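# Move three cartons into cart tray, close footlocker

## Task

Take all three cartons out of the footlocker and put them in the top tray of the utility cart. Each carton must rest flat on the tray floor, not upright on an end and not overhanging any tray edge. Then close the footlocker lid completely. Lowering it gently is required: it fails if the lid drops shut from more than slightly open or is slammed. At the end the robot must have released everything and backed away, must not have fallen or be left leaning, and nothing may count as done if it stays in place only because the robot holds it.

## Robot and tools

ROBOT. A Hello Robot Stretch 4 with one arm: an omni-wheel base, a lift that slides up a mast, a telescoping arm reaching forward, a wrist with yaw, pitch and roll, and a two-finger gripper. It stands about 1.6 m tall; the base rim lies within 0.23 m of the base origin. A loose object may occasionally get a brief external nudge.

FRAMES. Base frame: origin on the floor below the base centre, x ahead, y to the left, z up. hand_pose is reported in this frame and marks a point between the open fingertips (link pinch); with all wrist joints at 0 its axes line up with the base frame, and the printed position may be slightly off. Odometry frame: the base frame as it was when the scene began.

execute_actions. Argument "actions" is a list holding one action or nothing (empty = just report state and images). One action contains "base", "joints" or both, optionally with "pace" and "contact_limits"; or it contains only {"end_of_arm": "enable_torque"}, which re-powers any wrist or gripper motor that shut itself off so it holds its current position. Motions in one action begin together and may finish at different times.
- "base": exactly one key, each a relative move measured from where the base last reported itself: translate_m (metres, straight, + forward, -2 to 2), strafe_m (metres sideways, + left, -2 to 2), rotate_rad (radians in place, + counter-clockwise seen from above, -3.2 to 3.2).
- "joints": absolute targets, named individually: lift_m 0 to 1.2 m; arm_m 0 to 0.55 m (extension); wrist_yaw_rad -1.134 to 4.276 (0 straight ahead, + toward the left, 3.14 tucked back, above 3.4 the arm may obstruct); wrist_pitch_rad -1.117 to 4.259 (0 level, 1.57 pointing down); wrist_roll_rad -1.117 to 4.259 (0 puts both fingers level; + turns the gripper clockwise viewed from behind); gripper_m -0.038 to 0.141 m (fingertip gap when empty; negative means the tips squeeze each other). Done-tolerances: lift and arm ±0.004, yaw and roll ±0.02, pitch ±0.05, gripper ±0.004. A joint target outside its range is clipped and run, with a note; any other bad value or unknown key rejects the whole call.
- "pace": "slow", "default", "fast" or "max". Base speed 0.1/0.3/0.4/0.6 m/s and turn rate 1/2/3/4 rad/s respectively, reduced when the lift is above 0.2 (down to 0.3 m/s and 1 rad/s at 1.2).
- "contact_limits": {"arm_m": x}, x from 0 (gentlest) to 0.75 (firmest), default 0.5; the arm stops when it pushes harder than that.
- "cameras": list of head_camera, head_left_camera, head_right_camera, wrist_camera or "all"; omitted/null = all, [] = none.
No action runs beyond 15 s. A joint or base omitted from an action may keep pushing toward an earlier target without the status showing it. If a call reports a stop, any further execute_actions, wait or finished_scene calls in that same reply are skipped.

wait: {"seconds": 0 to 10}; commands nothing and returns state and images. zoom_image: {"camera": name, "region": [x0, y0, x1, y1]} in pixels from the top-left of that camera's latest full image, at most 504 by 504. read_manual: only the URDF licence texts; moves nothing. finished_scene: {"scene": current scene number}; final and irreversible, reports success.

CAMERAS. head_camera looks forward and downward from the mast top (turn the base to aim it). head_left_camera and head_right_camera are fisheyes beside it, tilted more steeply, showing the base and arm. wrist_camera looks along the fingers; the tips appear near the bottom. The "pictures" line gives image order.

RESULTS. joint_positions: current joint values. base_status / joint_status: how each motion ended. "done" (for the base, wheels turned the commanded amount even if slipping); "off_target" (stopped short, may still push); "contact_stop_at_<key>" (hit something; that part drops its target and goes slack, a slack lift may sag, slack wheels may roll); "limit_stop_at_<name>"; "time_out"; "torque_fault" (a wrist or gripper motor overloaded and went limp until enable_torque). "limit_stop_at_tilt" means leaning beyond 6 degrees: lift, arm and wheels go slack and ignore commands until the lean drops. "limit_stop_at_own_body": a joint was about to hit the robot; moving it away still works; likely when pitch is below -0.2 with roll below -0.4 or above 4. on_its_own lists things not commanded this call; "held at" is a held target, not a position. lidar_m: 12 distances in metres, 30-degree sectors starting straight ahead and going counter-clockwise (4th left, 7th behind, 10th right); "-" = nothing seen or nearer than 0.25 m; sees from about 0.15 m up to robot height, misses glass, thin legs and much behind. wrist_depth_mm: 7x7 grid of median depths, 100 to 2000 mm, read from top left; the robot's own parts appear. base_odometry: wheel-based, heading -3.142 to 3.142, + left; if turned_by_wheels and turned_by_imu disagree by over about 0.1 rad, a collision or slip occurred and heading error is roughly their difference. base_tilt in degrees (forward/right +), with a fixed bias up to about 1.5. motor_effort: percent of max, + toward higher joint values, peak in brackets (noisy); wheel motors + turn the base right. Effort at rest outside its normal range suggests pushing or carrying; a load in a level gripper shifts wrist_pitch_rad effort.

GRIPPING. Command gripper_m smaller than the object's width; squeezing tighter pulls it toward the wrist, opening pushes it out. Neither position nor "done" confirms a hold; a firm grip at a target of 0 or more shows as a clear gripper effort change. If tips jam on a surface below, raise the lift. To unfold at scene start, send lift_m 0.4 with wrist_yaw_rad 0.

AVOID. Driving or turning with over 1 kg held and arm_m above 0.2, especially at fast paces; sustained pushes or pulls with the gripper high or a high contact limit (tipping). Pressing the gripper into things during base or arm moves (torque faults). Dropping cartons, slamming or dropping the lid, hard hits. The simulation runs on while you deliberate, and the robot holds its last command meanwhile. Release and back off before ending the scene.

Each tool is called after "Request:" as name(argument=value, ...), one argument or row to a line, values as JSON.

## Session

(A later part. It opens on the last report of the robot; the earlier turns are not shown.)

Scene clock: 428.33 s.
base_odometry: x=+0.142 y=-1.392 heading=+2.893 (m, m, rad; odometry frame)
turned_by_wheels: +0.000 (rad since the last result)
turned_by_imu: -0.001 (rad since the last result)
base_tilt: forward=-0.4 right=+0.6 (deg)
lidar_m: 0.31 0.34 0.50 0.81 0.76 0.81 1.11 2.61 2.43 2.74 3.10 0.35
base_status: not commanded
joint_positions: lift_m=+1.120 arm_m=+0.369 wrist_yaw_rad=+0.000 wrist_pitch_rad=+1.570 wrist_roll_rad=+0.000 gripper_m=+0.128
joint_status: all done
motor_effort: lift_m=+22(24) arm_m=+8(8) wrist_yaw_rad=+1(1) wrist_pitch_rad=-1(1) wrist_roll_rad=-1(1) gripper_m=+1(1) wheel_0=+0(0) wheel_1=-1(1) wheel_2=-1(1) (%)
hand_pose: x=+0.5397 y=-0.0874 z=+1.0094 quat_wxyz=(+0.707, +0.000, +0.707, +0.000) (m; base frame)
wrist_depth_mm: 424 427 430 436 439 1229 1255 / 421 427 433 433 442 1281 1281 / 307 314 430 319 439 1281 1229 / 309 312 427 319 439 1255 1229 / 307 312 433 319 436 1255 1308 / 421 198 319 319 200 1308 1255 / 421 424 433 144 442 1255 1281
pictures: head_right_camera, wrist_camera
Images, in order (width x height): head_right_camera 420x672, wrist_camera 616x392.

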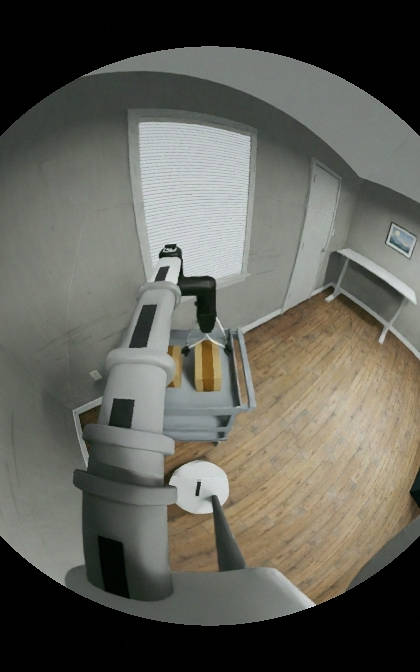

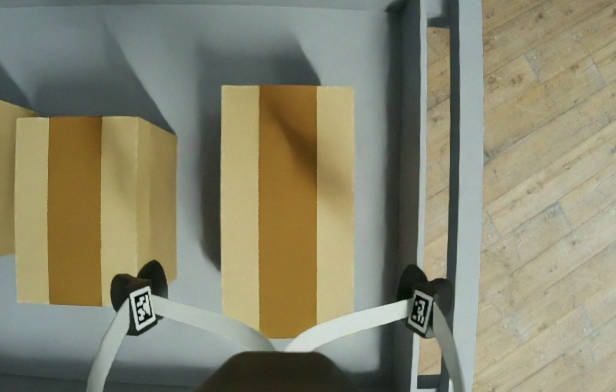

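Request:
execute_actions(
  actions=[
    {"base":{"translate_m":-0.13},"joints":{"arm_m":0.05},"pace":"fast"},
  ],
  cameras=[],
)

Request:
execute_actions(
  actions=[
    {"base":{"strafe_m":-0.6},"pace":"fast"},
  ],
  cameras=["head_left_camera"],
)

Request:
execute_actions(
  actions=[
    {"base":{"strafe_m":-1.787},"joints":{"lift_m":0.4},"pace":"max"},
  ],
  cameras=[],
)

Request:
execute_actions(
  actions=[
    {"base":{"rotate_rad":-2.558},"joints":{"lift_m":0.9,"gripper_m":0.07,"wrist_pitch_rad":1.15},"pace":"fast"},
  ],
)

Scene clock: 445.30 s.
base_odometry: x=+0.268 y=-1.424 heading=+2.893 (m, m, rad; odometry frame)
turned_by_wheels: +0.000 (rad since the last result)
turned_by_imu: -0.002 (rad since the last result)
base_tilt: forward=-0.5 right=+0.8 (deg)
lidar_m: 0.45 0.50 1.02 0.73 0.67 0.74 1.04 2.49 2.38 2.59 3.20 0.47
base_status: done
joint_positions: lift_m=+1.120 arm_m=+0.051 wrist_yaw_rad=+0.000 wrist_pitch_rad=+1.570 wrist_roll_rad=+0.000 gripper_m=+0.128
joint_status: all done
motor_effort: lift_m=+22(22) arm_m=-8(8) wrist_yaw_rad=+2(1) wrist_pitch_rad=-1(1) wrist_roll_rad=+0(1) gripper_m=+0(3) wheel_0=+1(5) wheel_1=+0(4) wheel_2=-2(8) (%)
hand_pose: x=+0.2225 y=-0.0874 z=+1.0094 quat_wxyz=(+0.707, +0.000, +0.707, +0.000) (m; base frame)
wrist_depth_mm: 732 741 750 759 1205 1281 1229 / 1182 741 741 768 1281 1255 1281 / 1160 1182 1182 1229 1255 1229 1255 / 1182 1205 1205 1205 1229 1281 1281 / 1160 1182 1025 1042 1205 1229 1255 / 1160 198 1008 991 198 1281 1255 / 1182 1182 1229 144 1255 1281 1281
pictures: none
No camera images: the call's "cameras" was empty. Leave "cameras" out to get every camera's image.

Scene clock: 448.47 s.
base_odometry: x=+0.415 y=-0.842 heading=+2.893 (m, m, rad; odometry frame)
turned_by_wheels: +0.000 (rad since the last result)
turned_by_imu: -0.001 (rad since the last result)
base_tilt: forward=-0.5 right=+0.7 (deg)
lidar_m: 1.52 0.57 0.68 1.29 1.22 1.28 1.74 2.20 1.84 2.19 2.68 2.16
base_status: done
joint_positions: lift_m=+1.120 arm_m=+0.051 wrist_yaw_rad=+0.000 wrist_pitch_rad=+1.570 wrist_roll_rad=+0.000 gripper_m=+0.128
joint_status: not commanded
motor_effort: lift_m=+21(22) arm_m=-8(8) wrist_yaw_rad=+2(3) wrist_pitch_rad=+0(0) wrist_roll_rad=-2(1) gripper_m=+2(2) wheel_0=-1(8) wheel_1=+0(6) wheel_2=-1(5) (%)
hand_pose: x=+0.2225 y=-0.0874 z=+1.0094 quat_wxyz=(+0.707, +0.000, +0.707, +0.000) (m; base frame)
wrist_depth_mm: 732 1160 1205 1229 1229 1229 1255 / 1042 1182 1182 1229 1255 1229 1281 / 1182 1229 1205 1205 1255 1255 1281 / 1205 1205 1205 1229 1255 1281 1255 / 1182 1182 991 1008 1255 1281 1255 / 1182 198 991 1008 199 1281 1255 / 1205 1182 1205 144 1255 1281 1255
pictures: head_left_camera
Images, in order (width x height): head_left_camera 420x672.

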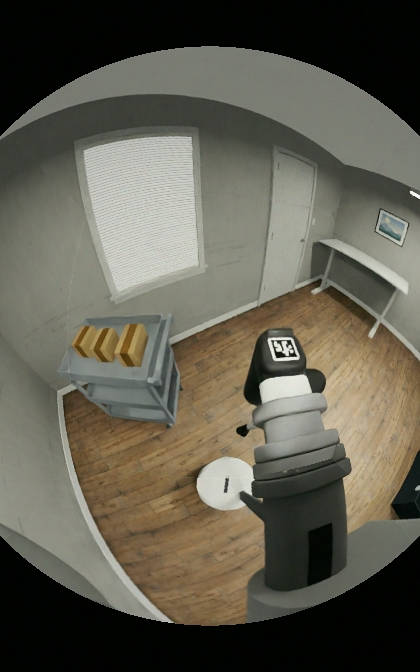

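Scene clock: 455.30 s.
base_odometry: x=+0.855 y=+0.890 heading=+2.893 (m, m, rad; odometry frame)
turned_by_wheels: +0.000 (rad since the last result)
turned_by_imu: -0.003 (rad since the last result)
base_tilt: forward=-0.4 right=+0.7 (deg)
lidar_m: 1.66 2.37 2.17 2.14 2.73 1.90 0.66 0.59 0.65 1.84 1.92 1.39
base_status: done
joint_positions: lift_m=+0.400 arm_m=+0.051 wrist_yaw_rad=+0.000 wrist_pitch_rad=+1.570 wrist_roll_rad=+0.000 gripper_m=+0.128
joint_status: all done
motor_effort: lift_m=+14(18) arm_m=-8(8) wrist_yaw_rad=+1(2) wrist_pitch_rad=-1(0) wrist_roll_rad=+0(1) gripper_m=+0(1) wheel_0=-1(8) wheel_1=+1(5) wheel_2=-1(3) (%)
hand_pose: x=+0.2225 y=-0.0874 z=+0.2900 quat_wxyz=(+0.707, +0.000, +0.707, +0.000) (m; base frame)
wrist_depth_mm: 496 492 500 508 517 521 525 / 496 500 504 512 517 525 535 / 492 500 508 517 517 521 530 / 492 504 508 517 517 525 530 / 496 504 500 512 521 530 535 / 496 198 298 330 200 525 530 / 296 294 296 144 525 521 530
pictures: none
No camera images: the call's "cameras" was empty. Leave "cameras" out to get every camera's image.

Scene clock: 457.63 s.
base_odometry: x=+0.855 y=+0.890 heading=+0.335 (m, m, rad; odometry frame)
turned_by_wheels: -2.558 (rad since the last result)
turned_by_imu: -2.563 (rad since the last result)
base_tilt: forward=-0.4 right=+0.8 (deg)
lidar_m: 0.62 0.68 2.00 1.94 1.40 1.81 2.39 2.15 2.82 2.74 1.75 0.63
base_status: done
joint_positions: lift_m=+0.900 arm_m=+0.051 wrist_yaw_rad=+0.000 wrist_pitch_rad=+1.151 wrist_roll_rad=+0.000 gripper_m=+0.070
joint_status: all done
motor_effort: lift_m=+22(25) arm_m=-8(8) wrist_yaw_rad=+1(0) wrist_pitch_rad=-3(7) wrist_roll_rad=+0(1) gripper_m=-2(1) wheel_0=+1(7) wheel_1=+0(9) wheel_2=-1(6) (%)
hand_pose: x=+0.3399 y=-0.0874 z=+0.8144 quat_wxyz=(+0.839, +0.000, +0.544, +0.000) (m; base frame)
wrist_depth_mm: 1308 1336 991 991 946 960 1229 / 1255 1281 1160 1160 1098 1138 1336 / 1160 1138 1138 1229 1229 1060 1255 / 1078 1098 904 891 891 904 1182 / 991 1025 1042 1060 1042 1078 1118 / 960 960 960 991 200 1008 1042 / 917 904 946 549 946 960 976
pictures: head_camera, head_left_camera, head_right_camera, wrist_camera
Images, in order (width x height): head_camera 420x560, head_left_camera 420x672, head_right_camera 420x672, wrist_camera 616x392.

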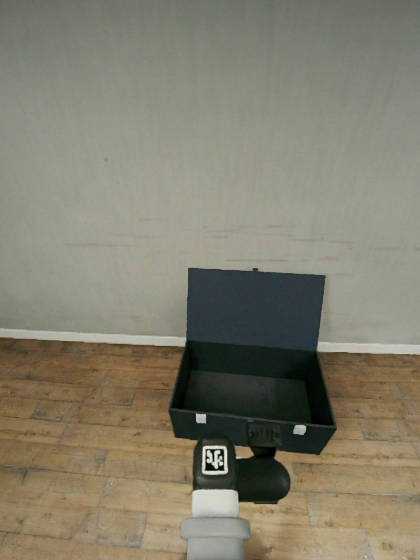

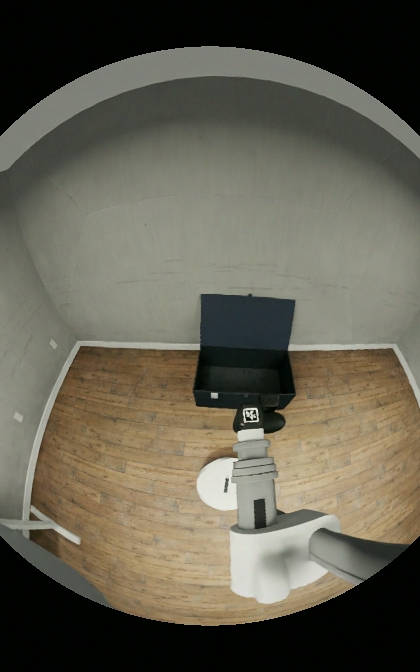

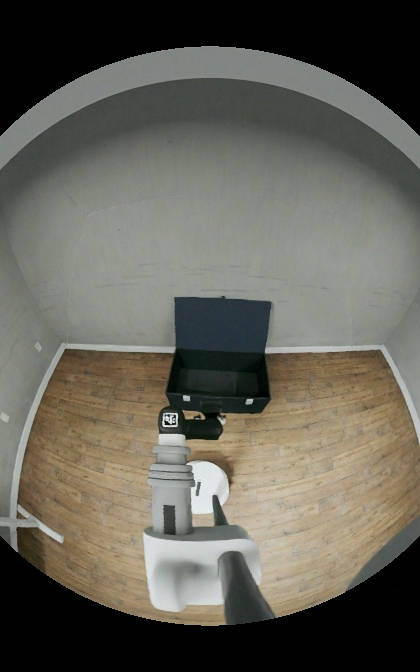

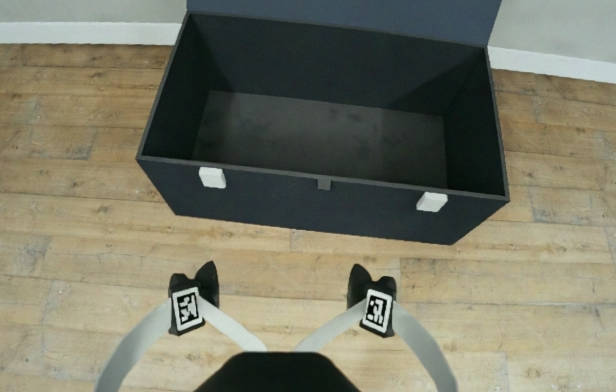

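Request:
execute_actions(
  actions=[
    {"base":{"rotate_rad":-0.107},"joints":{"lift_m":0.95}},
  ],
  cameras=[],
)

Request:
execute_actions(
  actions=[
    {"base":{"translate_m":0.3},"joints":{"arm_m":0.3},"pace":"fast"},
  ],
)

Scene clock: 462.13 s.
base_odometry: x=+0.855 y=+0.890 heading=+0.228 (m, m, rad; odometry frame)
turned_by_wheels: -0.107 (rad since the last result)
turned_by_imu: -0.109 (rad since the last result)
base_tilt: forward=-0.5 right=+0.6 (deg)
lidar_m: 0.62 0.67 1.79 1.95 1.42 1.63 2.39 2.20 2.13 2.75 1.99 0.64
base_status: done
joint_positions: lift_m=+0.950 arm_m=+0.051 wrist_yaw_rad=+0.000 wrist_pitch_rad=+1.151 wrist_roll_rad=+0.000 gripper_m=+0.070
joint_status: all done
motor_effort: lift_m=+22(23) arm_m=-8(8) wrist_yaw_rad=+1(0) wrist_pitch_rad=-1(3) wrist_roll_rad=-1(0) gripper_m=-2(2) wheel_0=+0(4) wheel_1=-2(5) wheel_2=+1(4) (%)
hand_pose: x=+0.3399 y=-0.0874 z=+0.8644 quat_wxyz=(+0.839, +0.000, +0.544, +0.000) (m; base frame)
wrist_depth_mm: 1205 1182 1008 1025 1008 1336 1430 / 1308 1308 1138 1182 1160 1397 1430 / 1229 1078 1229 1205 1229 1308 1366 / 1118 1025 946 946 960 1229 1229 / 1078 1078 1098 1098 1118 1138 1160 / 991 1025 1008 1042 198 1060 1060 / 960 960 976 569 1008 1008 991
pictures: none
No camera images: the call's "cameras" was empty. Leave "cameras" out to get every camera's image.

Scene clock: 464.37 s.
base_odometry: x=+1.148 y=+0.958 heading=+0.228 (m, m, rad; odometry frame)
turned_by_wheels: +0.000 (rad since the last result)
turned_by_imu: -0.001 (rad since the last result)
base_tilt: forward=-0.4 right=+0.6 (deg)
lidar_m: 0.33 0.34 1.40 1.93 1.67 1.61 2.70 2.38 2.63 2.71 0.52 0.34
base_status: done
joint_positions: lift_m=+0.950 arm_m=+0.299 wrist_yaw_rad=+0.000 wrist_pitch_rad=+1.151 wrist_roll_rad=+0.000 gripper_m=+0.070
joint_status: all done
motor_effort: lift_m=+22(22) arm_m=+8(8) wrist_yaw_rad=+1(2) wrist_pitch_rad=-2(3) wrist_roll_rad=-1(1) gripper_m=-5(2) wheel_0=+0(4) wheel_1=+0(5) wheel_2=+2(9) (%)
hand_pose: x=+0.5872 y=-0.0874 z=+0.8644 quat_wxyz=(+0.839, +0.000, +0.544, +0.000) (m; base frame)
wrist_depth_mm: 530 539 549 554 554 554 569 / 609 585 591 597 597 609 788 / 820 647 661 661 661 683 1008 / 1098 732 723 741 741 788 1205 / 1078 842 917 931 946 1078 1138 / 991 759 991 1025 198 946 1060 / 931 732 946 554 976 854 1025
pictures: head_camera, head_left_camera, head_right_camera, wrist_camera
Images, in order (width x height): head_camera 420x560, head_left_camera 420x672, head_right_camera 420x672, wrist_camera 616x392.

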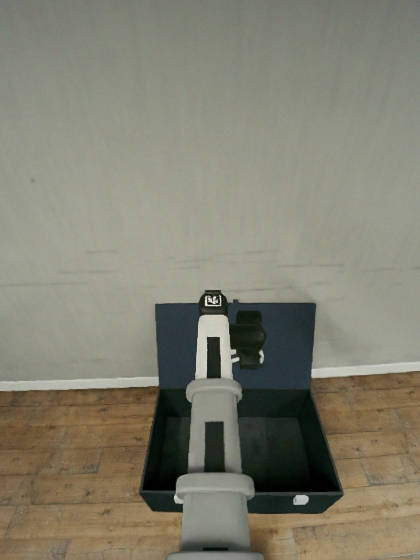

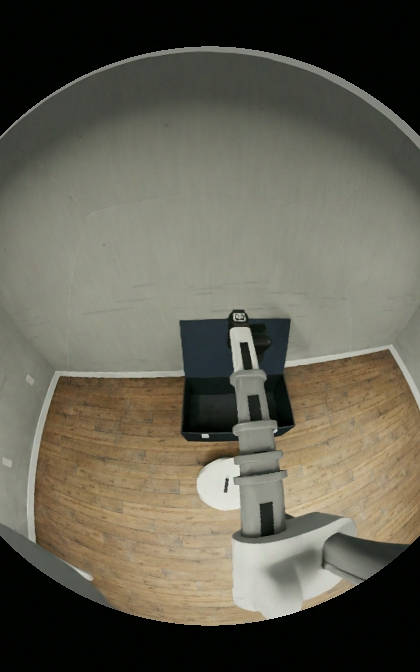

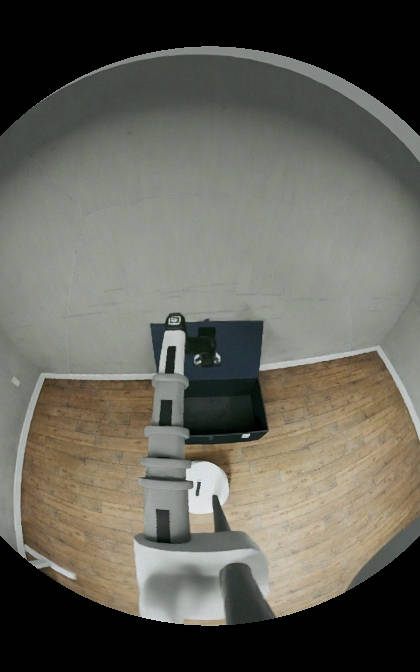

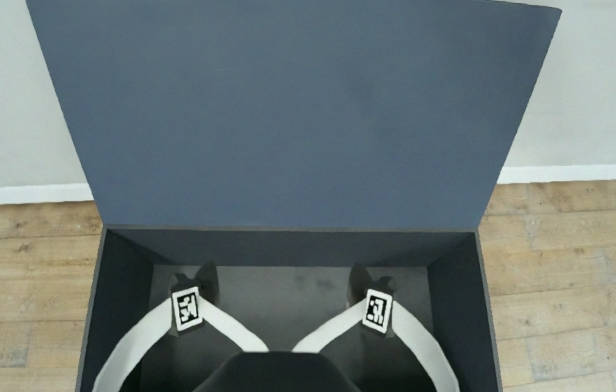

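Request:
execute_actions(
  actions=[
    {"base":{"strafe_m":-0.022},"joints":{"lift_m":1.0,"wrist_pitch_rad":0.85}},
  ],
  cameras=[],
)

Request:
execute_actions(
  actions=[
    {"base":{"translate_m":0.1},"joints":{"arm_m":0.42}},
  ],
  cameras=["head_camera","wrist_camera","head_right_camera"],
)

Scene clock: 471.60 s.
base_odometry: x=+1.153 y=+0.936 heading=+0.228 (m, m, rad; odometry frame)
turned_by_wheels: +0.000 (rad since the last result)
turned_by_imu: -0.002 (rad since the last result)
base_tilt: forward=-0.4 right=+0.8 (deg)
lidar_m: 0.32 0.36 1.39 1.98 1.64 1.62 2.68 2.32 2.64 2.71 0.49 0.34
base_status: done
joint_positions: lift_m=+1.000 arm_m=+0.299 wrist_yaw_rad=+0.000 wrist_pitch_rad=+0.852 wrist_roll_rad=+0.000 gripper_m=+0.070
joint_status: all done
motor_effort: lift_m=+22(23) arm_m=+8(8) wrist_yaw_rad=+1(1) wrist_pitch_rad=-6(10) wrist_roll_rad=-2(1) gripper_m=-2(5) wheel_0=-1(7) wheel_1=-1(9) wheel_2=+1(2) (%)
hand_pose: x=+0.6595 y=-0.0874 z=+0.9607 quat_wxyz=(+0.911, +0.000, +0.413, +0.000) (m; base frame)
wrist_depth_mm: 469 484 500 508 521 530 535 / 525 539 559 564 580 597 609 / 603 615 627 627 654 668 699 / 654 627 647 654 661 676 831 / 809 683 683 691 699 715 1042 / 1078 699 211 741 198 1182 1205 / 1060 750 768 462 778 1138 1160
pictures: none
No camera images: the call's "cameras" was empty. Leave "cameras" out to get every camera's image.

Scene clock: 473.13 s.
base_odometry: x=+1.250 y=+0.959 heading=+0.228 (m, m, rad; odometry frame)
turned_by_wheels: +0.000 (rad since the last result)
turned_by_imu: -0.001 (rad since the last result)
base_tilt: forward=-0.4 right=+0.6 (deg)
lidar_m: 0.25 0.25 0.37 1.99 1.79 1.71 2.81 2.43 2.86 2.69 0.33 0.26
base_status: done
joint_positions: lift_m=+1.000 arm_m=+0.419 wrist_yaw_rad=+0.000 wrist_pitch_rad=+0.852 wrist_roll_rad=+0.000 gripper_m=+0.070
joint_status: all done
motor_effort: lift_m=+22(22) arm_m=+8(8) wrist_yaw_rad=+2(1) wrist_pitch_rad=-6(6) wrist_roll_rad=-1(2) gripper_m=-1(1) wheel_0=+0(5) wheel_1=+0(6) wheel_2=+0(8) (%)
hand_pose: x=+0.7795 y=-0.0874 z=+0.9608 quat_wxyz=(+0.911, +0.000, +0.413, +0.000) (m; base frame)
wrist_depth_mm: 266 272 281 285 289 296 300 / 294 303 312 319 325 334 336 / 338 349 357 368 375 384 389 / 397 407 415 430 442 452 466 / 469 469 480 496 512 530 554 / 488 480 211 496 200 517 535 / 512 517 530 336 539 549 1042
pictures: head_camera, head_right_camera, wrist_camera
Images, in order (width x height): head_camera 420x560, head_right_camera 420x672, wrist_camera 616x392.

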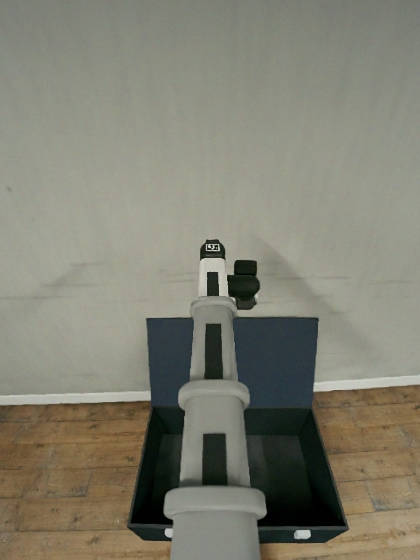

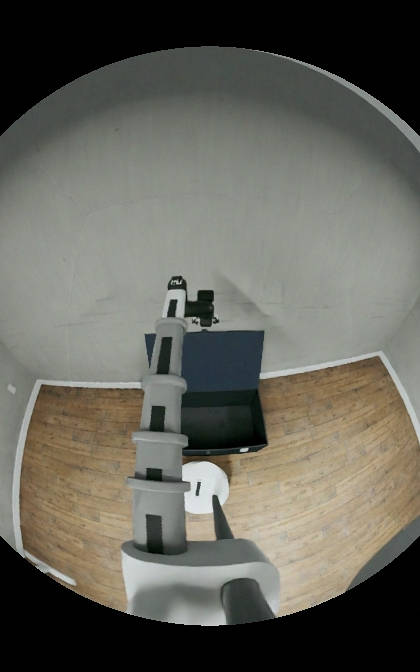

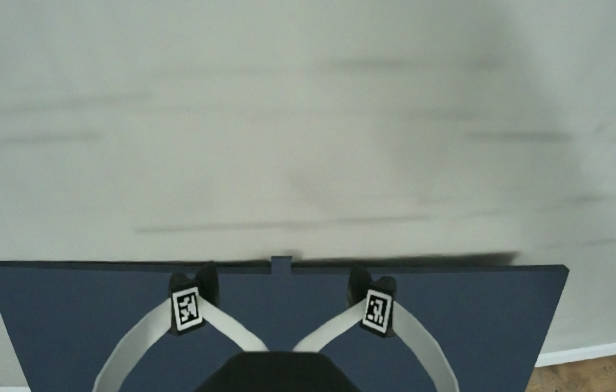

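Request:
execute_actions(
  actions=[
    {"joints":{"lift_m":0.84,"arm_m":0.52,"gripper_m":0.06}},
  ],
  cameras=["wrist_camera","head_right_camera"],
)

Scene clock: 479.03 s.
base_odometry: x=+1.250 y=+0.959 heading=+0.228 (m, m, rad; odometry frame)
turned_by_wheels: +0.000 (rad since the last result)
turned_by_imu: -0.002 (rad since the last result)
base_tilt: forward=-0.4 right=+0.6 (deg)
lidar_m: 0.25 0.25 0.36 1.97 1.75 1.72 2.79 2.45 2.83 2.70 0.33 0.25
base_status: not commanded
joint_positions: lift_m=+0.840 arm_m=+0.519 wrist_yaw_rad=+0.000 wrist_pitch_rad=+0.852 wrist_roll_rad=+0.000 gripper_m=+0.060
joint_status: all done
motor_effort: lift_m=+13(21) arm_m=+8(9) wrist_yaw_rad=+1(2) wrist_pitch_rad=-6(4) wrist_roll_rad=-1(1) gripper_m=-3(2) wheel_0=+1(1) wheel_1=+0(0) wheel_2=+0(1) (%)
hand_pose: x=+0.8795 y=-0.0874 z=+0.8015 quat_wxyz=(+0.911, +0.000, +0.413, +0.000) (m; base frame)
wrist_depth_mm: 171 174 179 183 187 189 - / 190 196 200 205 209 212 215 / 217 224 229 234 240 246 251 / 252 259 265 274 281 291 300 / 296 301 307 319 332 343 351 / 297 296 195 300 200 314 315 / 314 315 317 235 327 334 342
pictures: head_right_camera, wrist_camera
Images, in order (width x height): head_right_camera 420x672, wrist_camera 616x392.

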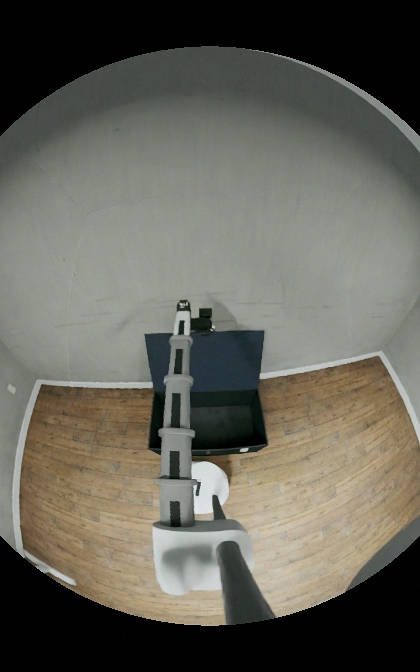

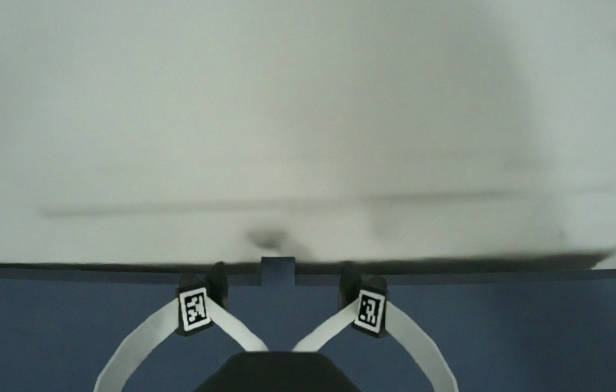

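Request:
execute_actions(
  actions=[
    {"joints":{"lift_m":0.79,"arm_m":0.54,"wrist_pitch_rad":0.78},"pace":"slow","contact_limits":{"arm_m":0.2}},
  ],
  cameras=["wrist_camera"],
)

Scene clock: 487.10 s.
base_odometry: x=+1.250 y=+0.959 heading=+0.228 (m, m, rad; odometry frame)
turned_by_wheels: +0.000 (rad since the last result)
turned_by_imu: -0.002 (rad since the last result)
base_tilt: forward=-0.4 right=+0.7 (deg)
lidar_m: 0.25 0.25 0.37 1.99 1.77 1.71 2.78 2.44 2.84 2.70 0.35 0.26
base_status: not commanded
joint_positions: lift_m=+0.790 arm_m=+0.539 wrist_yaw_rad=+0.000 wrist_pitch_rad=+0.782 wrist_roll_rad=+0.000 gripper_m=+0.060
joint_status: all done
motor_effort: lift_m=+13(12) arm_m=+8(8) wrist_yaw_rad=+1(1) wrist_pitch_rad=-6(11) wrist_roll_rad=-1(3) gripper_m=-3(2) wheel_0=+1(1) wheel_1=+0(0) wheel_2=+0(0) (%)
contact_limits: arm_m 0.2
hand_pose: x=+0.9141 y=-0.0874 z=+0.7653 quat_wxyz=(+0.924, +0.000, +0.381, +0.000) (m; base frame)
wrist_depth_mm: 147 150 154 157 160 162 - / 161 166 170 173 179 180 182 / 182 186 192 197 201 206 210 / 208 213 219 225 231 239 244 / 244 250 252 262 272 285 296 / 243 244 195 247 199 257 262 / 250 250 253 204 258 265 267
pictures: wrist_camera
Images, in order (width x height): wrist_camera 616x392.

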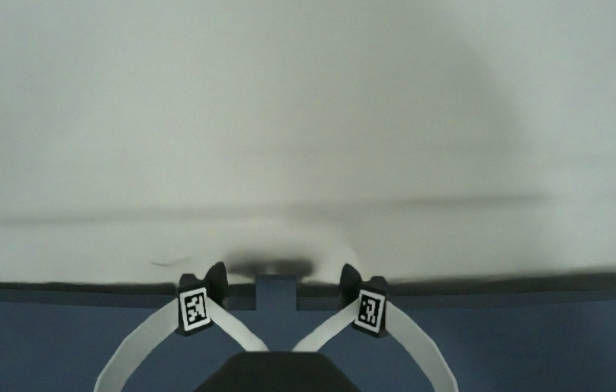

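Request:
execute_actions(
  actions=[
    {"joints":{"lift_m":0.768,"arm_m":0.546},"pace":"slow","contact_limits":{"arm_m":0.2}},
  ],
  cameras=["wrist_camera"],
)

Scene clock: 491.00 s.
base_odometry: x=+1.250 y=+0.959 heading=+0.228 (m, m, rad; odometry frame)
turned_by_wheels: +0.000 (rad since the last result)
turned_by_imu: -0.002 (rad since the last result)
base_tilt: forward=-0.6 right=+0.7 (deg)
lidar_m: 0.25 0.25 0.37 2.00 1.80 1.65 2.81 2.44 2.86 2.68 0.34 0.25
base_status: not commanded
joint_positions: lift_m=+0.769 arm_m=+0.545 wrist_yaw_rad=+0.000 wrist_pitch_rad=+0.769 wrist_roll_rad=+0.000 gripper_m=+0.060
joint_status: all done
on_its_own: wrist_pitch_rad is at rest, and its effort (+33) is outside its rest range (-23 to +23)
motor_effort: lift_m=+7(13) arm_m=+8(9) wrist_yaw_rad=+1(1) wrist_pitch_rad=+33(33) wrist_roll_rad=-2(1) gripper_m=+0(3) wheel_0=+1(1) wheel_1=+0(0) wheel_2=+0(0) (%)
contact_limits: arm_m 0.2
hand_pose: x=+0.9228 y=-0.0874 z=+0.7466 quat_wxyz=(+0.927, +0.000, +0.375, +0.000) (m; base frame)
wrist_depth_mm: 140 142 146 149 153 154 - / 153 157 161 165 168 172 174 / 172 176 181 186 190 195 198 / 196 201 205 211 218 224 229 / 227 231 235 245 251 263 273 / 228 229 207 230 198 242 242 / 229 230 234 194 239 245 248
pictures: wrist_camera
Images, in order (width x height): wrist_camera 616x392.

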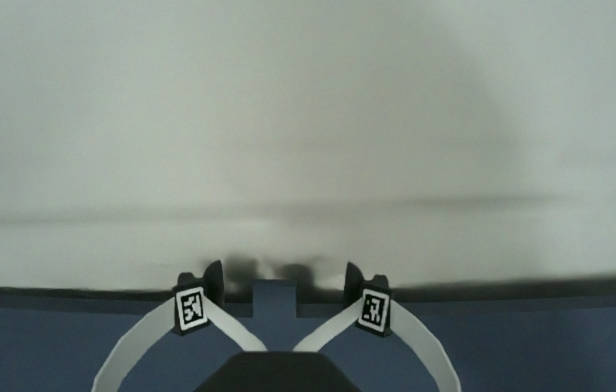

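Request:
execute_actions(
  actions=[
    {"joints":{"lift_m":0.775,"gripper_m":-0.025},"pace":"slow"},
  ],
  cameras=["wrist_camera","head_right_camera"],
)

Scene clock: 495.27 s.
base_odometry: x=+1.250 y=+0.959 heading=+0.228 (m, m, rad; odometry frame)
turned_by_wheels: +0.000 (rad since the last result)
turned_by_imu: -0.001 (rad since the last result)
base_tilt: forward=-0.4 right=+0.7 (deg)
lidar_m: 0.25 0.25 0.39 1.96 1.76 1.67 2.79 2.44 2.84 2.69 0.36 0.25
base_status: not commanded
joint_positions: lift_m=+0.775 arm_m=+0.545 wrist_yaw_rad=+0.004 wrist_pitch_rad=+0.778 wrist_roll_rad=+0.000 gripper_m=-0.024
joint_status: all done
motor_effort: lift_m=+20(19) arm_m=+7(8) wrist_yaw_rad=-10(11) wrist_pitch_rad=+8(32) wrist_roll_rad=-1(0) gripper_m=-22(20) wheel_0=+3(3) wheel_1=+1(1) wheel_2=+2(2) (%)
hand_pose: x=+0.9216 y=-0.0866 z=+0.7506 quat_wxyz=(+0.925, -0.001, +0.379, +0.002) (m; base frame)
wrist_depth_mm: 140 143 146 150 152 154 - / 154 158 163 166 168 171 173 / 174 179 183 187 191 195 198 / 199 203 208 215 220 226 231 / 232 237 242 249 257 267 274 / 219 224 190 216 224 236 235 / 224 224 226 183 232 234 239
pictures: head_right_camera, wrist_camera
Images, in order (width x height): head_right_camera 420x672, wrist_camera 616x392.

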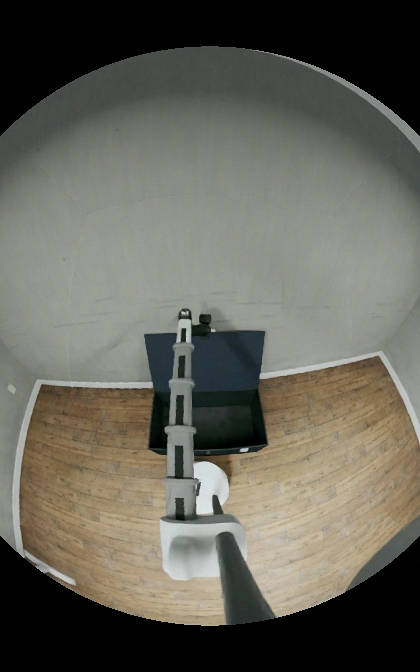

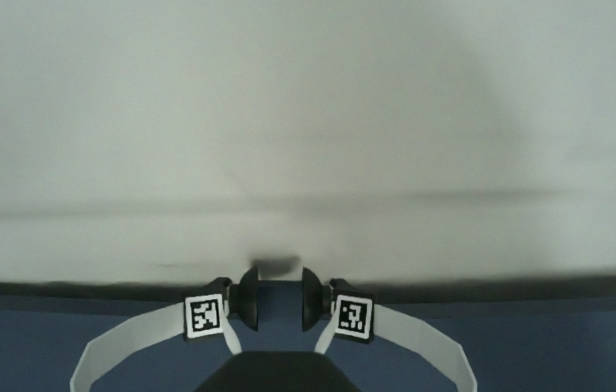

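Request:
execute_actions(
  actions=[
    {"joints":{"lift_m":0.787,"arm_m":0.505},"pace":"slow"},
  ],
  cameras=["wrist_camera","head_right_camera"],
)

Scene clock: 499.63 s.
base_odometry: x=+1.250 y=+0.959 heading=+0.228 (m, m, rad; odometry frame)
turned_by_wheels: +0.000 (rad since the last result)
turned_by_imu: -0.002 (rad since the last result)
base_tilt: forward=-0.4 right=+0.8 (deg)
lidar_m: 0.25 0.25 0.38 1.99 1.81 1.67 2.80 2.44 2.87 2.70 0.32 0.25
base_status: not commanded
joint_positions: lift_m=+0.787 arm_m=+0.507 wrist_yaw_rad=+0.004 wrist_pitch_rad=+0.773 wrist_roll_rad=+0.000 gripper_m=-0.025
joint_status: all done
motor_effort: lift_m=+21(25) arm_m=-10(9) wrist_yaw_rad=-11(11) wrist_pitch_rad=+20(22) wrist_roll_rad=-2(1) gripper_m=-21(20) wheel_0=+3(3) wheel_1=+1(1) wheel_2=+2(2) (%)
hand_pose: x=+0.8845 y=-0.0866 z=+0.7636 quat_wxyz=(+0.926, -0.001, +0.377, +0.002) (m; base frame)
wrist_depth_mm: 175 178 182 187 189 191 - / 192 197 202 206 210 213 216 / 216 221 227 232 236 242 246 / 247 252 258 265 273 279 287 / 286 293 297 307 319 330 340 / 223 224 190 215 226 234 235 / 229 229 229 185 236 239 244
pictures: head_right_camera, wrist_camera
Images, in order (width x height): head_right_camera 420x672, wrist_camera 616x392.

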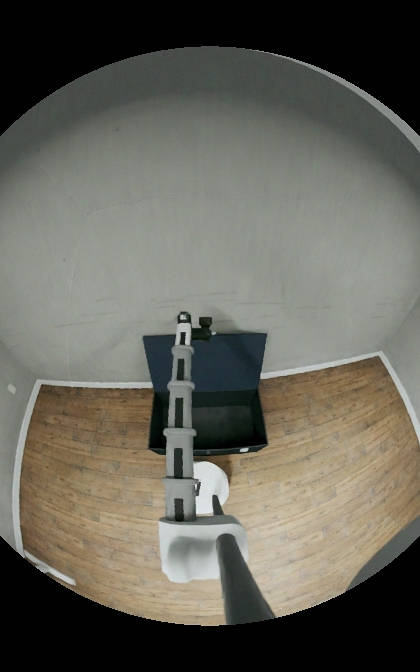

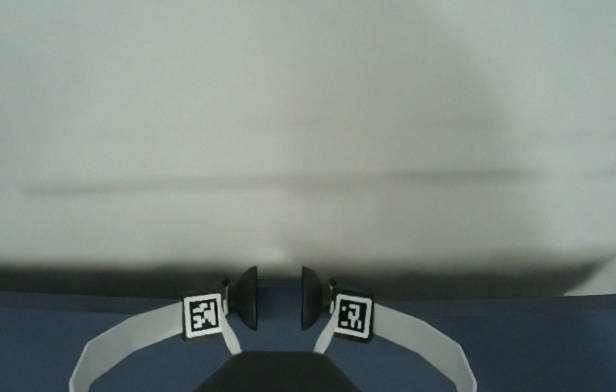

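Request:
execute_actions(
  actions=[
    {"joints":{"lift_m":0.823,"arm_m":0.49,"wrist_pitch_rad":0.9},"pace":"slow"},
  ],
  cameras=["wrist_camera","head_right_camera"],
)

Scene clock: 503.53 s.
base_odometry: x=+1.250 y=+0.959 heading=+0.228 (m, m, rad; odometry frame)
turned_by_wheels: +0.000 (rad since the last result)
turned_by_imu: -0.001 (rad since the last result)
base_tilt: forward=-0.5 right=+0.7 (deg)
lidar_m: 0.25 0.25 0.34 2.00 1.81 1.67 2.78 2.42 2.89 2.71 0.33 0.25
base_status: not commanded
joint_positions: lift_m=+0.823 arm_m=+0.492 wrist_yaw_rad=+0.005 wrist_pitch_rad=+0.894 wrist_roll_rad=+0.000 gripper_m=-0.025
joint_status: all done
motor_effort: lift_m=+21(21) arm_m=-9(13) wrist_yaw_rad=-12(16) wrist_pitch_rad=+19(98) wrist_roll_rad=+0(1) gripper_m=-21(21) wheel_0=+3(3) wheel_1=+2(1) wheel_2=+4(4) (%)
hand_pose: x=+0.8437 y=-0.0866 z=+0.7761 quat_wxyz=(+0.902, -0.001, +0.432, +0.002) (m; base frame)
wrist_depth_mm: 200 204 210 213 218 220 223 / 224 229 236 242 245 249 252 / 258 265 272 277 285 290 294 / 304 315 322 327 340 345 357 / 370 379 384 399 418 436 452 / 224 224 191 213 228 237 240 / 244 244 239 190 249 252 260
pictures: head_right_camera, wrist_camera
Images, in order (width x height): head_right_camera 420x672, wrist_camera 616x392.

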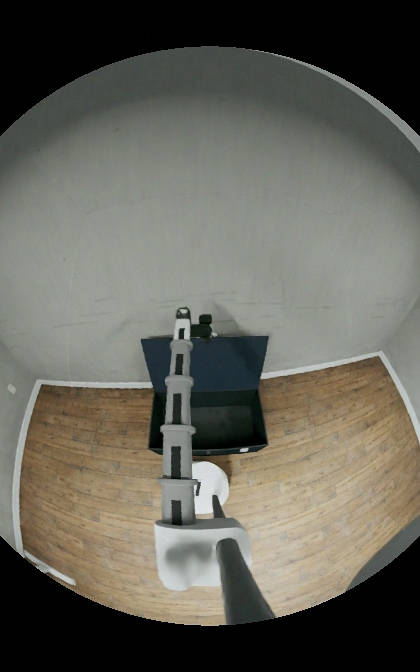

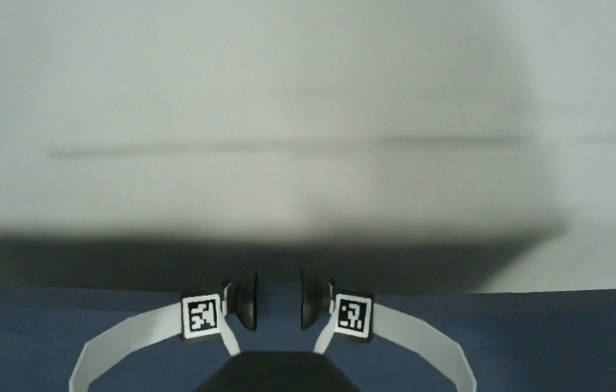

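Request:
execute_actions(
  actions=[
    {"joints":{"lift_m":0.843,"arm_m":0.461,"wrist_pitch_rad":0.95}},
  ],
  cameras=["head_right_camera"],
)

Scene clock: 507.87 s.
base_odometry: x=+1.250 y=+0.959 heading=+0.229 (m, m, rad; odometry frame)
turned_by_wheels: +0.000 (rad since the last result)
turned_by_imu: -0.002 (rad since the last result)
base_tilt: forward=-0.4 right=+0.7 (deg)
lidar_m: 0.25 0.25 0.33 1.97 1.76 1.68 2.77 2.45 2.84 2.72 0.34 0.25
base_status: not commanded
joint_positions: lift_m=+0.843 arm_m=+0.463 wrist_yaw_rad=+0.004 wrist_pitch_rad=+0.947 wrist_roll_rad=+0.000 gripper_m=-0.025
joint_status: all done
motor_effort: lift_m=+21(21) arm_m=-9(11) wrist_yaw_rad=-9(13) wrist_pitch_rad=+12(46) wrist_roll_rad=+0(1) gripper_m=-18(17) wheel_0=+3(3) wheel_1=+2(1) wheel_2=+4(4) (%)
hand_pose: x=+0.8024 y=-0.0868 z=+0.7868 quat_wxyz=(+0.890, -0.001, +0.456, +0.002) (m; base frame)
wrist_depth_mm: 237 243 248 253 257 259 263 / 268 274 282 287 293 298 300 / 314 322 330 336 345 353 359 / 373 384 397 407 421 433 439 / 469 477 496 504 535 554 574 / 229 224 191 211 231 237 239 / 264 260 255 196 266 266 282
pictures: head_right_camera
Images, in order (width x height): head_right_camera 420x672.

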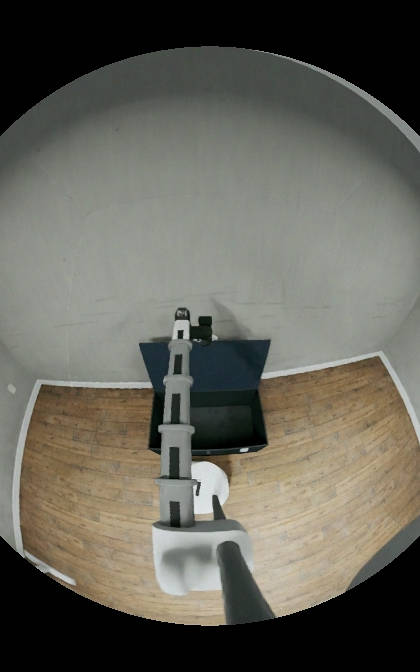

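Request:
execute_actions(
  actions=[
    {"joints":{"lift_m":0.860,"arm_m":0.443,"wrist_pitch_rad":1.01}},
  ],
  cameras=["wrist_camera"],
)

Request:
execute_actions(
  actions=[
    {"joints":{"lift_m":0.871,"arm_m":0.425,"wrist_pitch_rad":1.07}},
  ],
  cameras=["wrist_camera","head_right_camera"],
)

Scene clock: 510.83 s.
base_odometry: x=+1.250 y=+0.959 heading=+0.229 (m, m, rad; odometry frame)
turned_by_wheels: +0.000 (rad since the last result)
turned_by_imu: -0.001 (rad since the last result)
base_tilt: forward=-0.4 right=+0.7 (deg)
lidar_m: 0.25 0.25 0.39 1.96 1.79 1.68 2.78 2.46 2.89 2.68 0.36 0.25
base_status: not commanded
joint_positions: lift_m=+0.860 arm_m=+0.444 wrist_yaw_rad=+0.004 wrist_pitch_rad=+1.011 wrist_roll_rad=+0.000 gripper_m=-0.024
joint_status: all done
motor_effort: lift_m=+23(23) arm_m=-8(10) wrist_yaw_rad=-9(10) wrist_pitch_rad=+1(33) wrist_roll_rad=+0(0) gripper_m=-22(21) wheel_0=+4(3) wheel_1=+2(2) wheel_2=+3(4) (%)
hand_pose: x=+0.7690 y=-0.0869 z=+0.7934 quat_wxyz=(+0.875, -0.001, +0.484, +0.002) (m; base frame)
wrist_depth_mm: 268 272 281 286 290 293 301 / 306 315 325 332 338 340 343 / 366 377 387 394 402 415 421 / 449 455 473 488 500 517 530 / 580 597 615 634 668 699 741 / 227 224 193 209 229 242 242 / 300 296 279 206 298 298 324
pictures: wrist_camera
Images, in order (width x height): wrist_camera 616x392.

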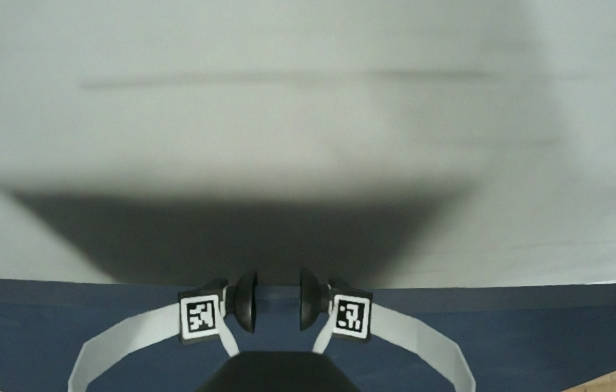

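Scene clock: 511.53 s.
base_odometry: x=+1.250 y=+0.959 heading=+0.229 (m, m, rad; odometry frame)
turned_by_wheels: +0.000 (rad since the last result)
turned_by_imu: +0.000 (rad since the last result)
base_tilt: forward=-0.2 right=+0.7 (deg)
lidar_m: 0.25 0.25 0.35 1.98 1.80 1.68 2.79 2.45 2.83 2.68 0.33 0.25
base_status: not commanded
joint_positions: lift_m=+0.871 arm_m=+0.426 wrist_yaw_rad=+0.003 wrist_pitch_rad=+1.071 wrist_roll_rad=+0.000 gripper_m=-0.024
joint_status: all done
motor_effort: lift_m=+23(23) arm_m=-8(11) wrist_yaw_rad=-7(9) wrist_pitch_rad=-2(18) wrist_roll_rad=+0(0) gripper_m=-20(19) wheel_0=+4(3) wheel_1=+1(2) wheel_2=+3(4) (%)
hand_pose: x=+0.7360 y=-0.0870 z=+0.7956 quat_wxyz=(+0.860, -0.001, +0.510, +0.001) (m; base frame)
wrist_depth_mm: 303 309 315 322 329 330 338 / 347 357 366 377 387 389 392 / 421 436 442 459 466 484 488 / 535 544 564 580 597 634 640 / 715 750 759 788 820 878 946 / 229 224 193 208 229 238 240 / 421 392 349 231 389 382 462
pictures: head_right_camera, wrist_camera
Images, in order (width x height): head_right_camera 420x672, wrist_camera 616x392.

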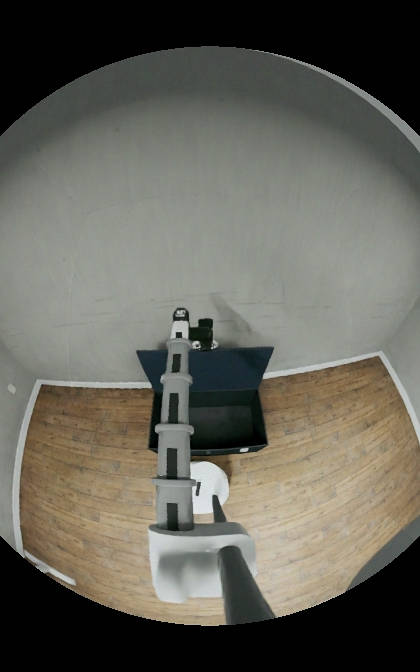

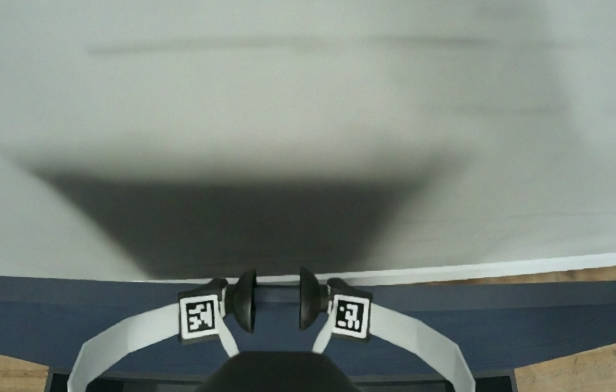

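Request:
execute_actions(
  actions=[
    {"joints":{"lift_m":0.879,"arm_m":0.387,"wrist_pitch_rad":1.15}},
  ],
  cameras=[],
)

Request:
execute_actions(
  actions=[
    {"joints":{"lift_m":0.883,"arm_m":0.371,"wrist_pitch_rad":1.23}},
  ],
  cameras=["wrist_camera","head_right_camera"],
)

Scene clock: 518.83 s.
base_odometry: x=+1.250 y=+0.959 heading=+0.229 (m, m, rad; odometry frame)
turned_by_wheels: +0.000 (rad since the last result)
turned_by_imu: -0.002 (rad since the last result)
base_tilt: forward=-0.5 right=+0.7 (deg)
lidar_m: 0.25 0.26 0.34 1.98 1.72 1.71 2.80 2.42 2.85 2.68 0.35 0.25
base_status: not commanded
joint_positions: lift_m=+0.879 arm_m=+0.388 wrist_yaw_rad=+0.003 wrist_pitch_rad=+1.150 wrist_roll_rad=+0.000 gripper_m=-0.025
joint_status: all done
motor_effort: lift_m=+22(25) arm_m=-8(9) wrist_yaw_rad=-7(9) wrist_pitch_rad=-1(19) wrist_roll_rad=+0(2) gripper_m=-20(20) wheel_0=+4(5) wheel_1=+2(2) wheel_2=+3(3) (%)
hand_pose: x=+0.6773 y=-0.0871 z=+0.7935 quat_wxyz=(+0.839, -0.001, +0.544, +0.001) (m; base frame)
wrist_depth_mm: 370 375 387 397 402 410 413 / 436 445 459 473 480 488 492 / 539 559 574 591 609 621 627 / 707 741 759 788 820 842 878 / 931 991 1025 1008 1042 1025 1060 / 452 226 193 208 232 276 379 / 640 866 891 525 904 699 960
pictures: none
No camera images: the call's "cameras" was empty. Leave "cameras" out to get every camera's image.

Scene clock: 519.50 s.
base_odometry: x=+1.250 y=+0.959 heading=+0.229 (m, m, rad; odometry frame)
turned_by_wheels: +0.000 (rad since the last result)
turned_by_imu: +0.000 (rad since the last result)
base_tilt: forward=-0.5 right=+0.8 (deg)
lidar_m: 0.25 0.25 0.36 2.00 1.79 1.72 2.79 2.43 2.86 2.70 0.38 0.25
base_status: not commanded
joint_positions: lift_m=+0.883 arm_m=+0.372 wrist_yaw_rad=+0.003 wrist_pitch_rad=+1.231 wrist_roll_rad=+0.000 gripper_m=-0.024
joint_status: all done
motor_effort: lift_m=+22(23) arm_m=-8(7) wrist_yaw_rad=-6(7) wrist_pitch_rad=-2(4) wrist_roll_rad=+0(1) gripper_m=-20(19) wheel_0=+5(4) wheel_1=+1(2) wheel_2=+3(3) (%)
hand_pose: x=+0.6398 y=-0.0872 z=+0.7889 quat_wxyz=(+0.817, -0.001, +0.577, +0.001) (m; base frame)
wrist_depth_mm: 427 430 449 462 459 469 477 / 500 525 544 554 564 574 580 / 661 676 699 741 741 759 778 / 917 946 960 976 1008 1078 1078 / 976 991 1008 991 1025 1042 1025 / 676 224 193 206 233 715 991 / 640 866 891 917 904 676 960
pictures: head_right_camera, wrist_camera
Images, in order (width x height): head_right_camera 420x672, wrist_camera 616x392.

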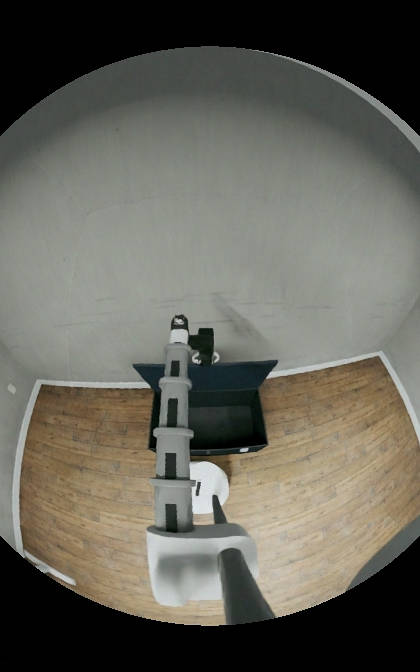

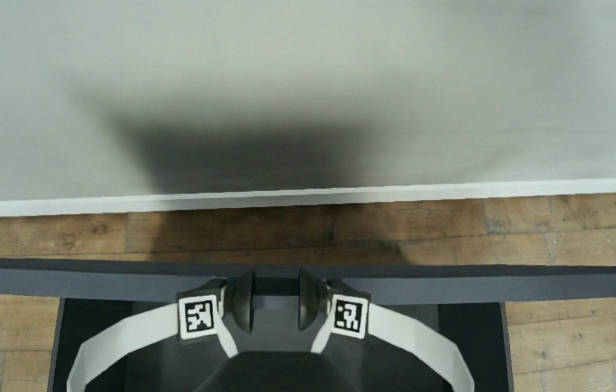

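Request:
execute_actions(
  actions=[
    {"joints":{"lift_m":0.880,"arm_m":0.347,"wrist_pitch_rad":1.31,"gripper_m":-0.036}},
  ],
  cameras=[],
)

Request:
execute_actions(
  actions=[
    {"joints":{"lift_m":0.869,"arm_m":0.325,"wrist_pitch_rad":1.39}},
  ],
  cameras=["wrist_camera"],
)

Request:
execute_actions(
  actions=[
    {"joints":{"lift_m":0.853,"arm_m":0.306,"wrist_pitch_rad":1.47}},
  ],
  cameras=["wrist_camera","head_right_camera"],
)

Scene clock: 524.50 s.
base_odometry: x=+1.250 y=+0.959 heading=+0.229 (m, m, rad; odometry frame)
turned_by_wheels: +0.000 (rad since the last result)
turned_by_imu: -0.002 (rad since the last result)
base_tilt: forward=-0.4 right=+0.9 (deg)
lidar_m: 0.25 0.25 0.36 1.97 1.75 1.70 2.80 2.44 2.87 2.68 0.35 0.28
base_status: not commanded
joint_positions: lift_m=+0.880 arm_m=+0.349 wrist_yaw_rad=+0.003 wrist_pitch_rad=+1.311 wrist_roll_rad=+0.000 gripper_m=-0.035
joint_status: all done
motor_effort: lift_m=+18(20) arm_m=-9(8) wrist_yaw_rad=-6(6) wrist_pitch_rad=+0(9) wrist_roll_rad=+0(0) gripper_m=-24(23) wheel_0=+5(5) wheel_1=+2(2) wheel_2=+2(3) (%)
hand_pose: x=+0.5939 y=-0.0872 z=+0.7794 quat_wxyz=(+0.793, -0.001, +0.609, +0.001) (m; base frame)
wrist_depth_mm: 508 521 535 544 554 559 580 / 627 640 683 691 699 699 715 / 831 854 917 931 976 991 991 / 1008 1008 1025 1025 1042 1060 1060 / 276 289 301 310 317 319 317 / 683 225 193 207 230 683 991 / 615 854 891 521 904 668 946
pictures: none
No camera images: the call's "cameras" was empty. Leave "cameras" out to get every camera's image.

Scene clock: 525.27 s.
base_odometry: x=+1.250 y=+0.959 heading=+0.229 (m, m, rad; odometry frame)
turned_by_wheels: +0.000 (rad since the last result)
turned_by_imu: +0.000 (rad since the last result)
base_tilt: forward=-0.4 right=+0.7 (deg)
lidar_m: 0.25 0.25 0.40 1.99 1.78 1.69 2.78 2.44 2.86 2.71 0.35 0.26
base_status: not commanded
joint_positions: lift_m=+0.869 arm_m=+0.327 wrist_yaw_rad=+0.002 wrist_pitch_rad=+1.390 wrist_roll_rad=+0.000 gripper_m=-0.035
joint_status: all done
motor_effort: lift_m=+16(18) arm_m=-9(10) wrist_yaw_rad=-4(7) wrist_pitch_rad=-1(8) wrist_roll_rad=-1(1) gripper_m=-23(26) wheel_0=+5(4) wheel_1=+1(2) wheel_2=+3(3) (%)
hand_pose: x=+0.5495 y=-0.0873 z=+0.7636 quat_wxyz=(+0.768, -0.001, +0.640, +0.001) (m; base frame)
wrist_depth_mm: 609 615 640 654 654 668 683 / 768 798 831 854 878 866 878 / 991 1008 1008 1025 1025 1042 1060 / 404 418 430 442 459 469 488 / 243 251 256 262 264 267 270 / 647 226 195 208 230 723 960 / 603 866 891 525 917 668 960
pictures: wrist_camera
Images, in order (width x height): wrist_camera 616x392.

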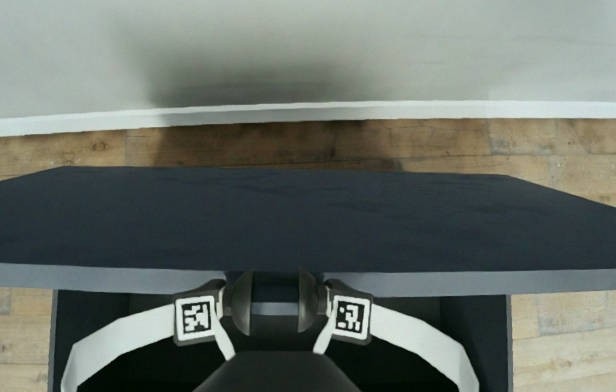

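Scene clock: 526.00 s.
base_odometry: x=+1.250 y=+0.959 heading=+0.228 (m, m, rad; odometry frame)
turned_by_wheels: +0.000 (rad since the last result)
turned_by_imu: -0.001 (rad since the last result)
base_tilt: forward=-0.4 right=+0.7 (deg)
lidar_m: 0.25 0.25 0.36 1.96 1.79 1.71 2.79 2.42 2.86 2.69 0.34 0.27
base_status: not commanded
joint_positions: lift_m=+0.853 arm_m=+0.307 wrist_yaw_rad=+0.000 wrist_pitch_rad=+1.474 wrist_roll_rad=+0.000 gripper_m=-0.035
joint_status: all done
motor_effort: lift_m=+12(18) arm_m=-7(9) wrist_yaw_rad=+2(6) wrist_pitch_rad=-8(12) wrist_roll_rad=-1(1) gripper_m=-20(25) wheel_0=+4(5) wheel_1=+1(2) wheel_2=+1(3) (%)
hand_pose: x=+0.5062 y=-0.0874 z=+0.7446 quat_wxyz=(+0.741, +0.000, +0.672, +0.000) (m; base frame)
wrist_depth_mm: 732 732 788 798 809 809 831 / 904 976 976 991 1008 991 1008 / 500 496 512 521 544 574 1008 / 315 319 325 334 340 345 353 / 230 235 241 244 248 250 252 / 691 227 193 208 230 715 946 / 621 676 723 159 699 668 976
pictures: head_right_camera, wrist_camera
Images, in order (width x height): head_right_camera 420x672, wrist_camera 616x392.

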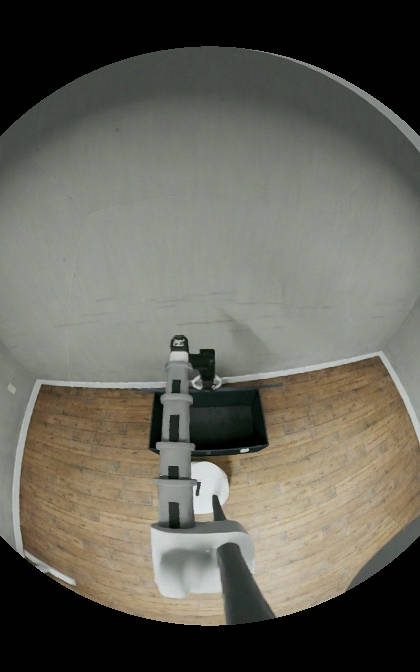

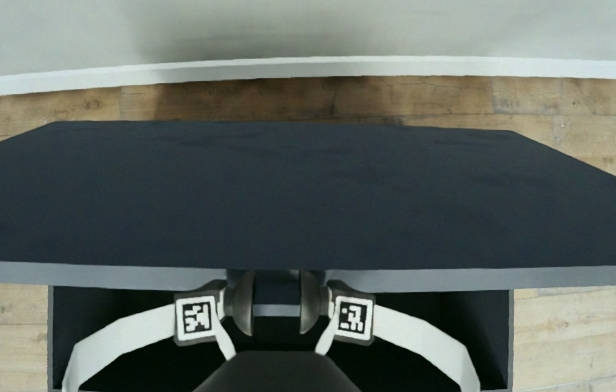

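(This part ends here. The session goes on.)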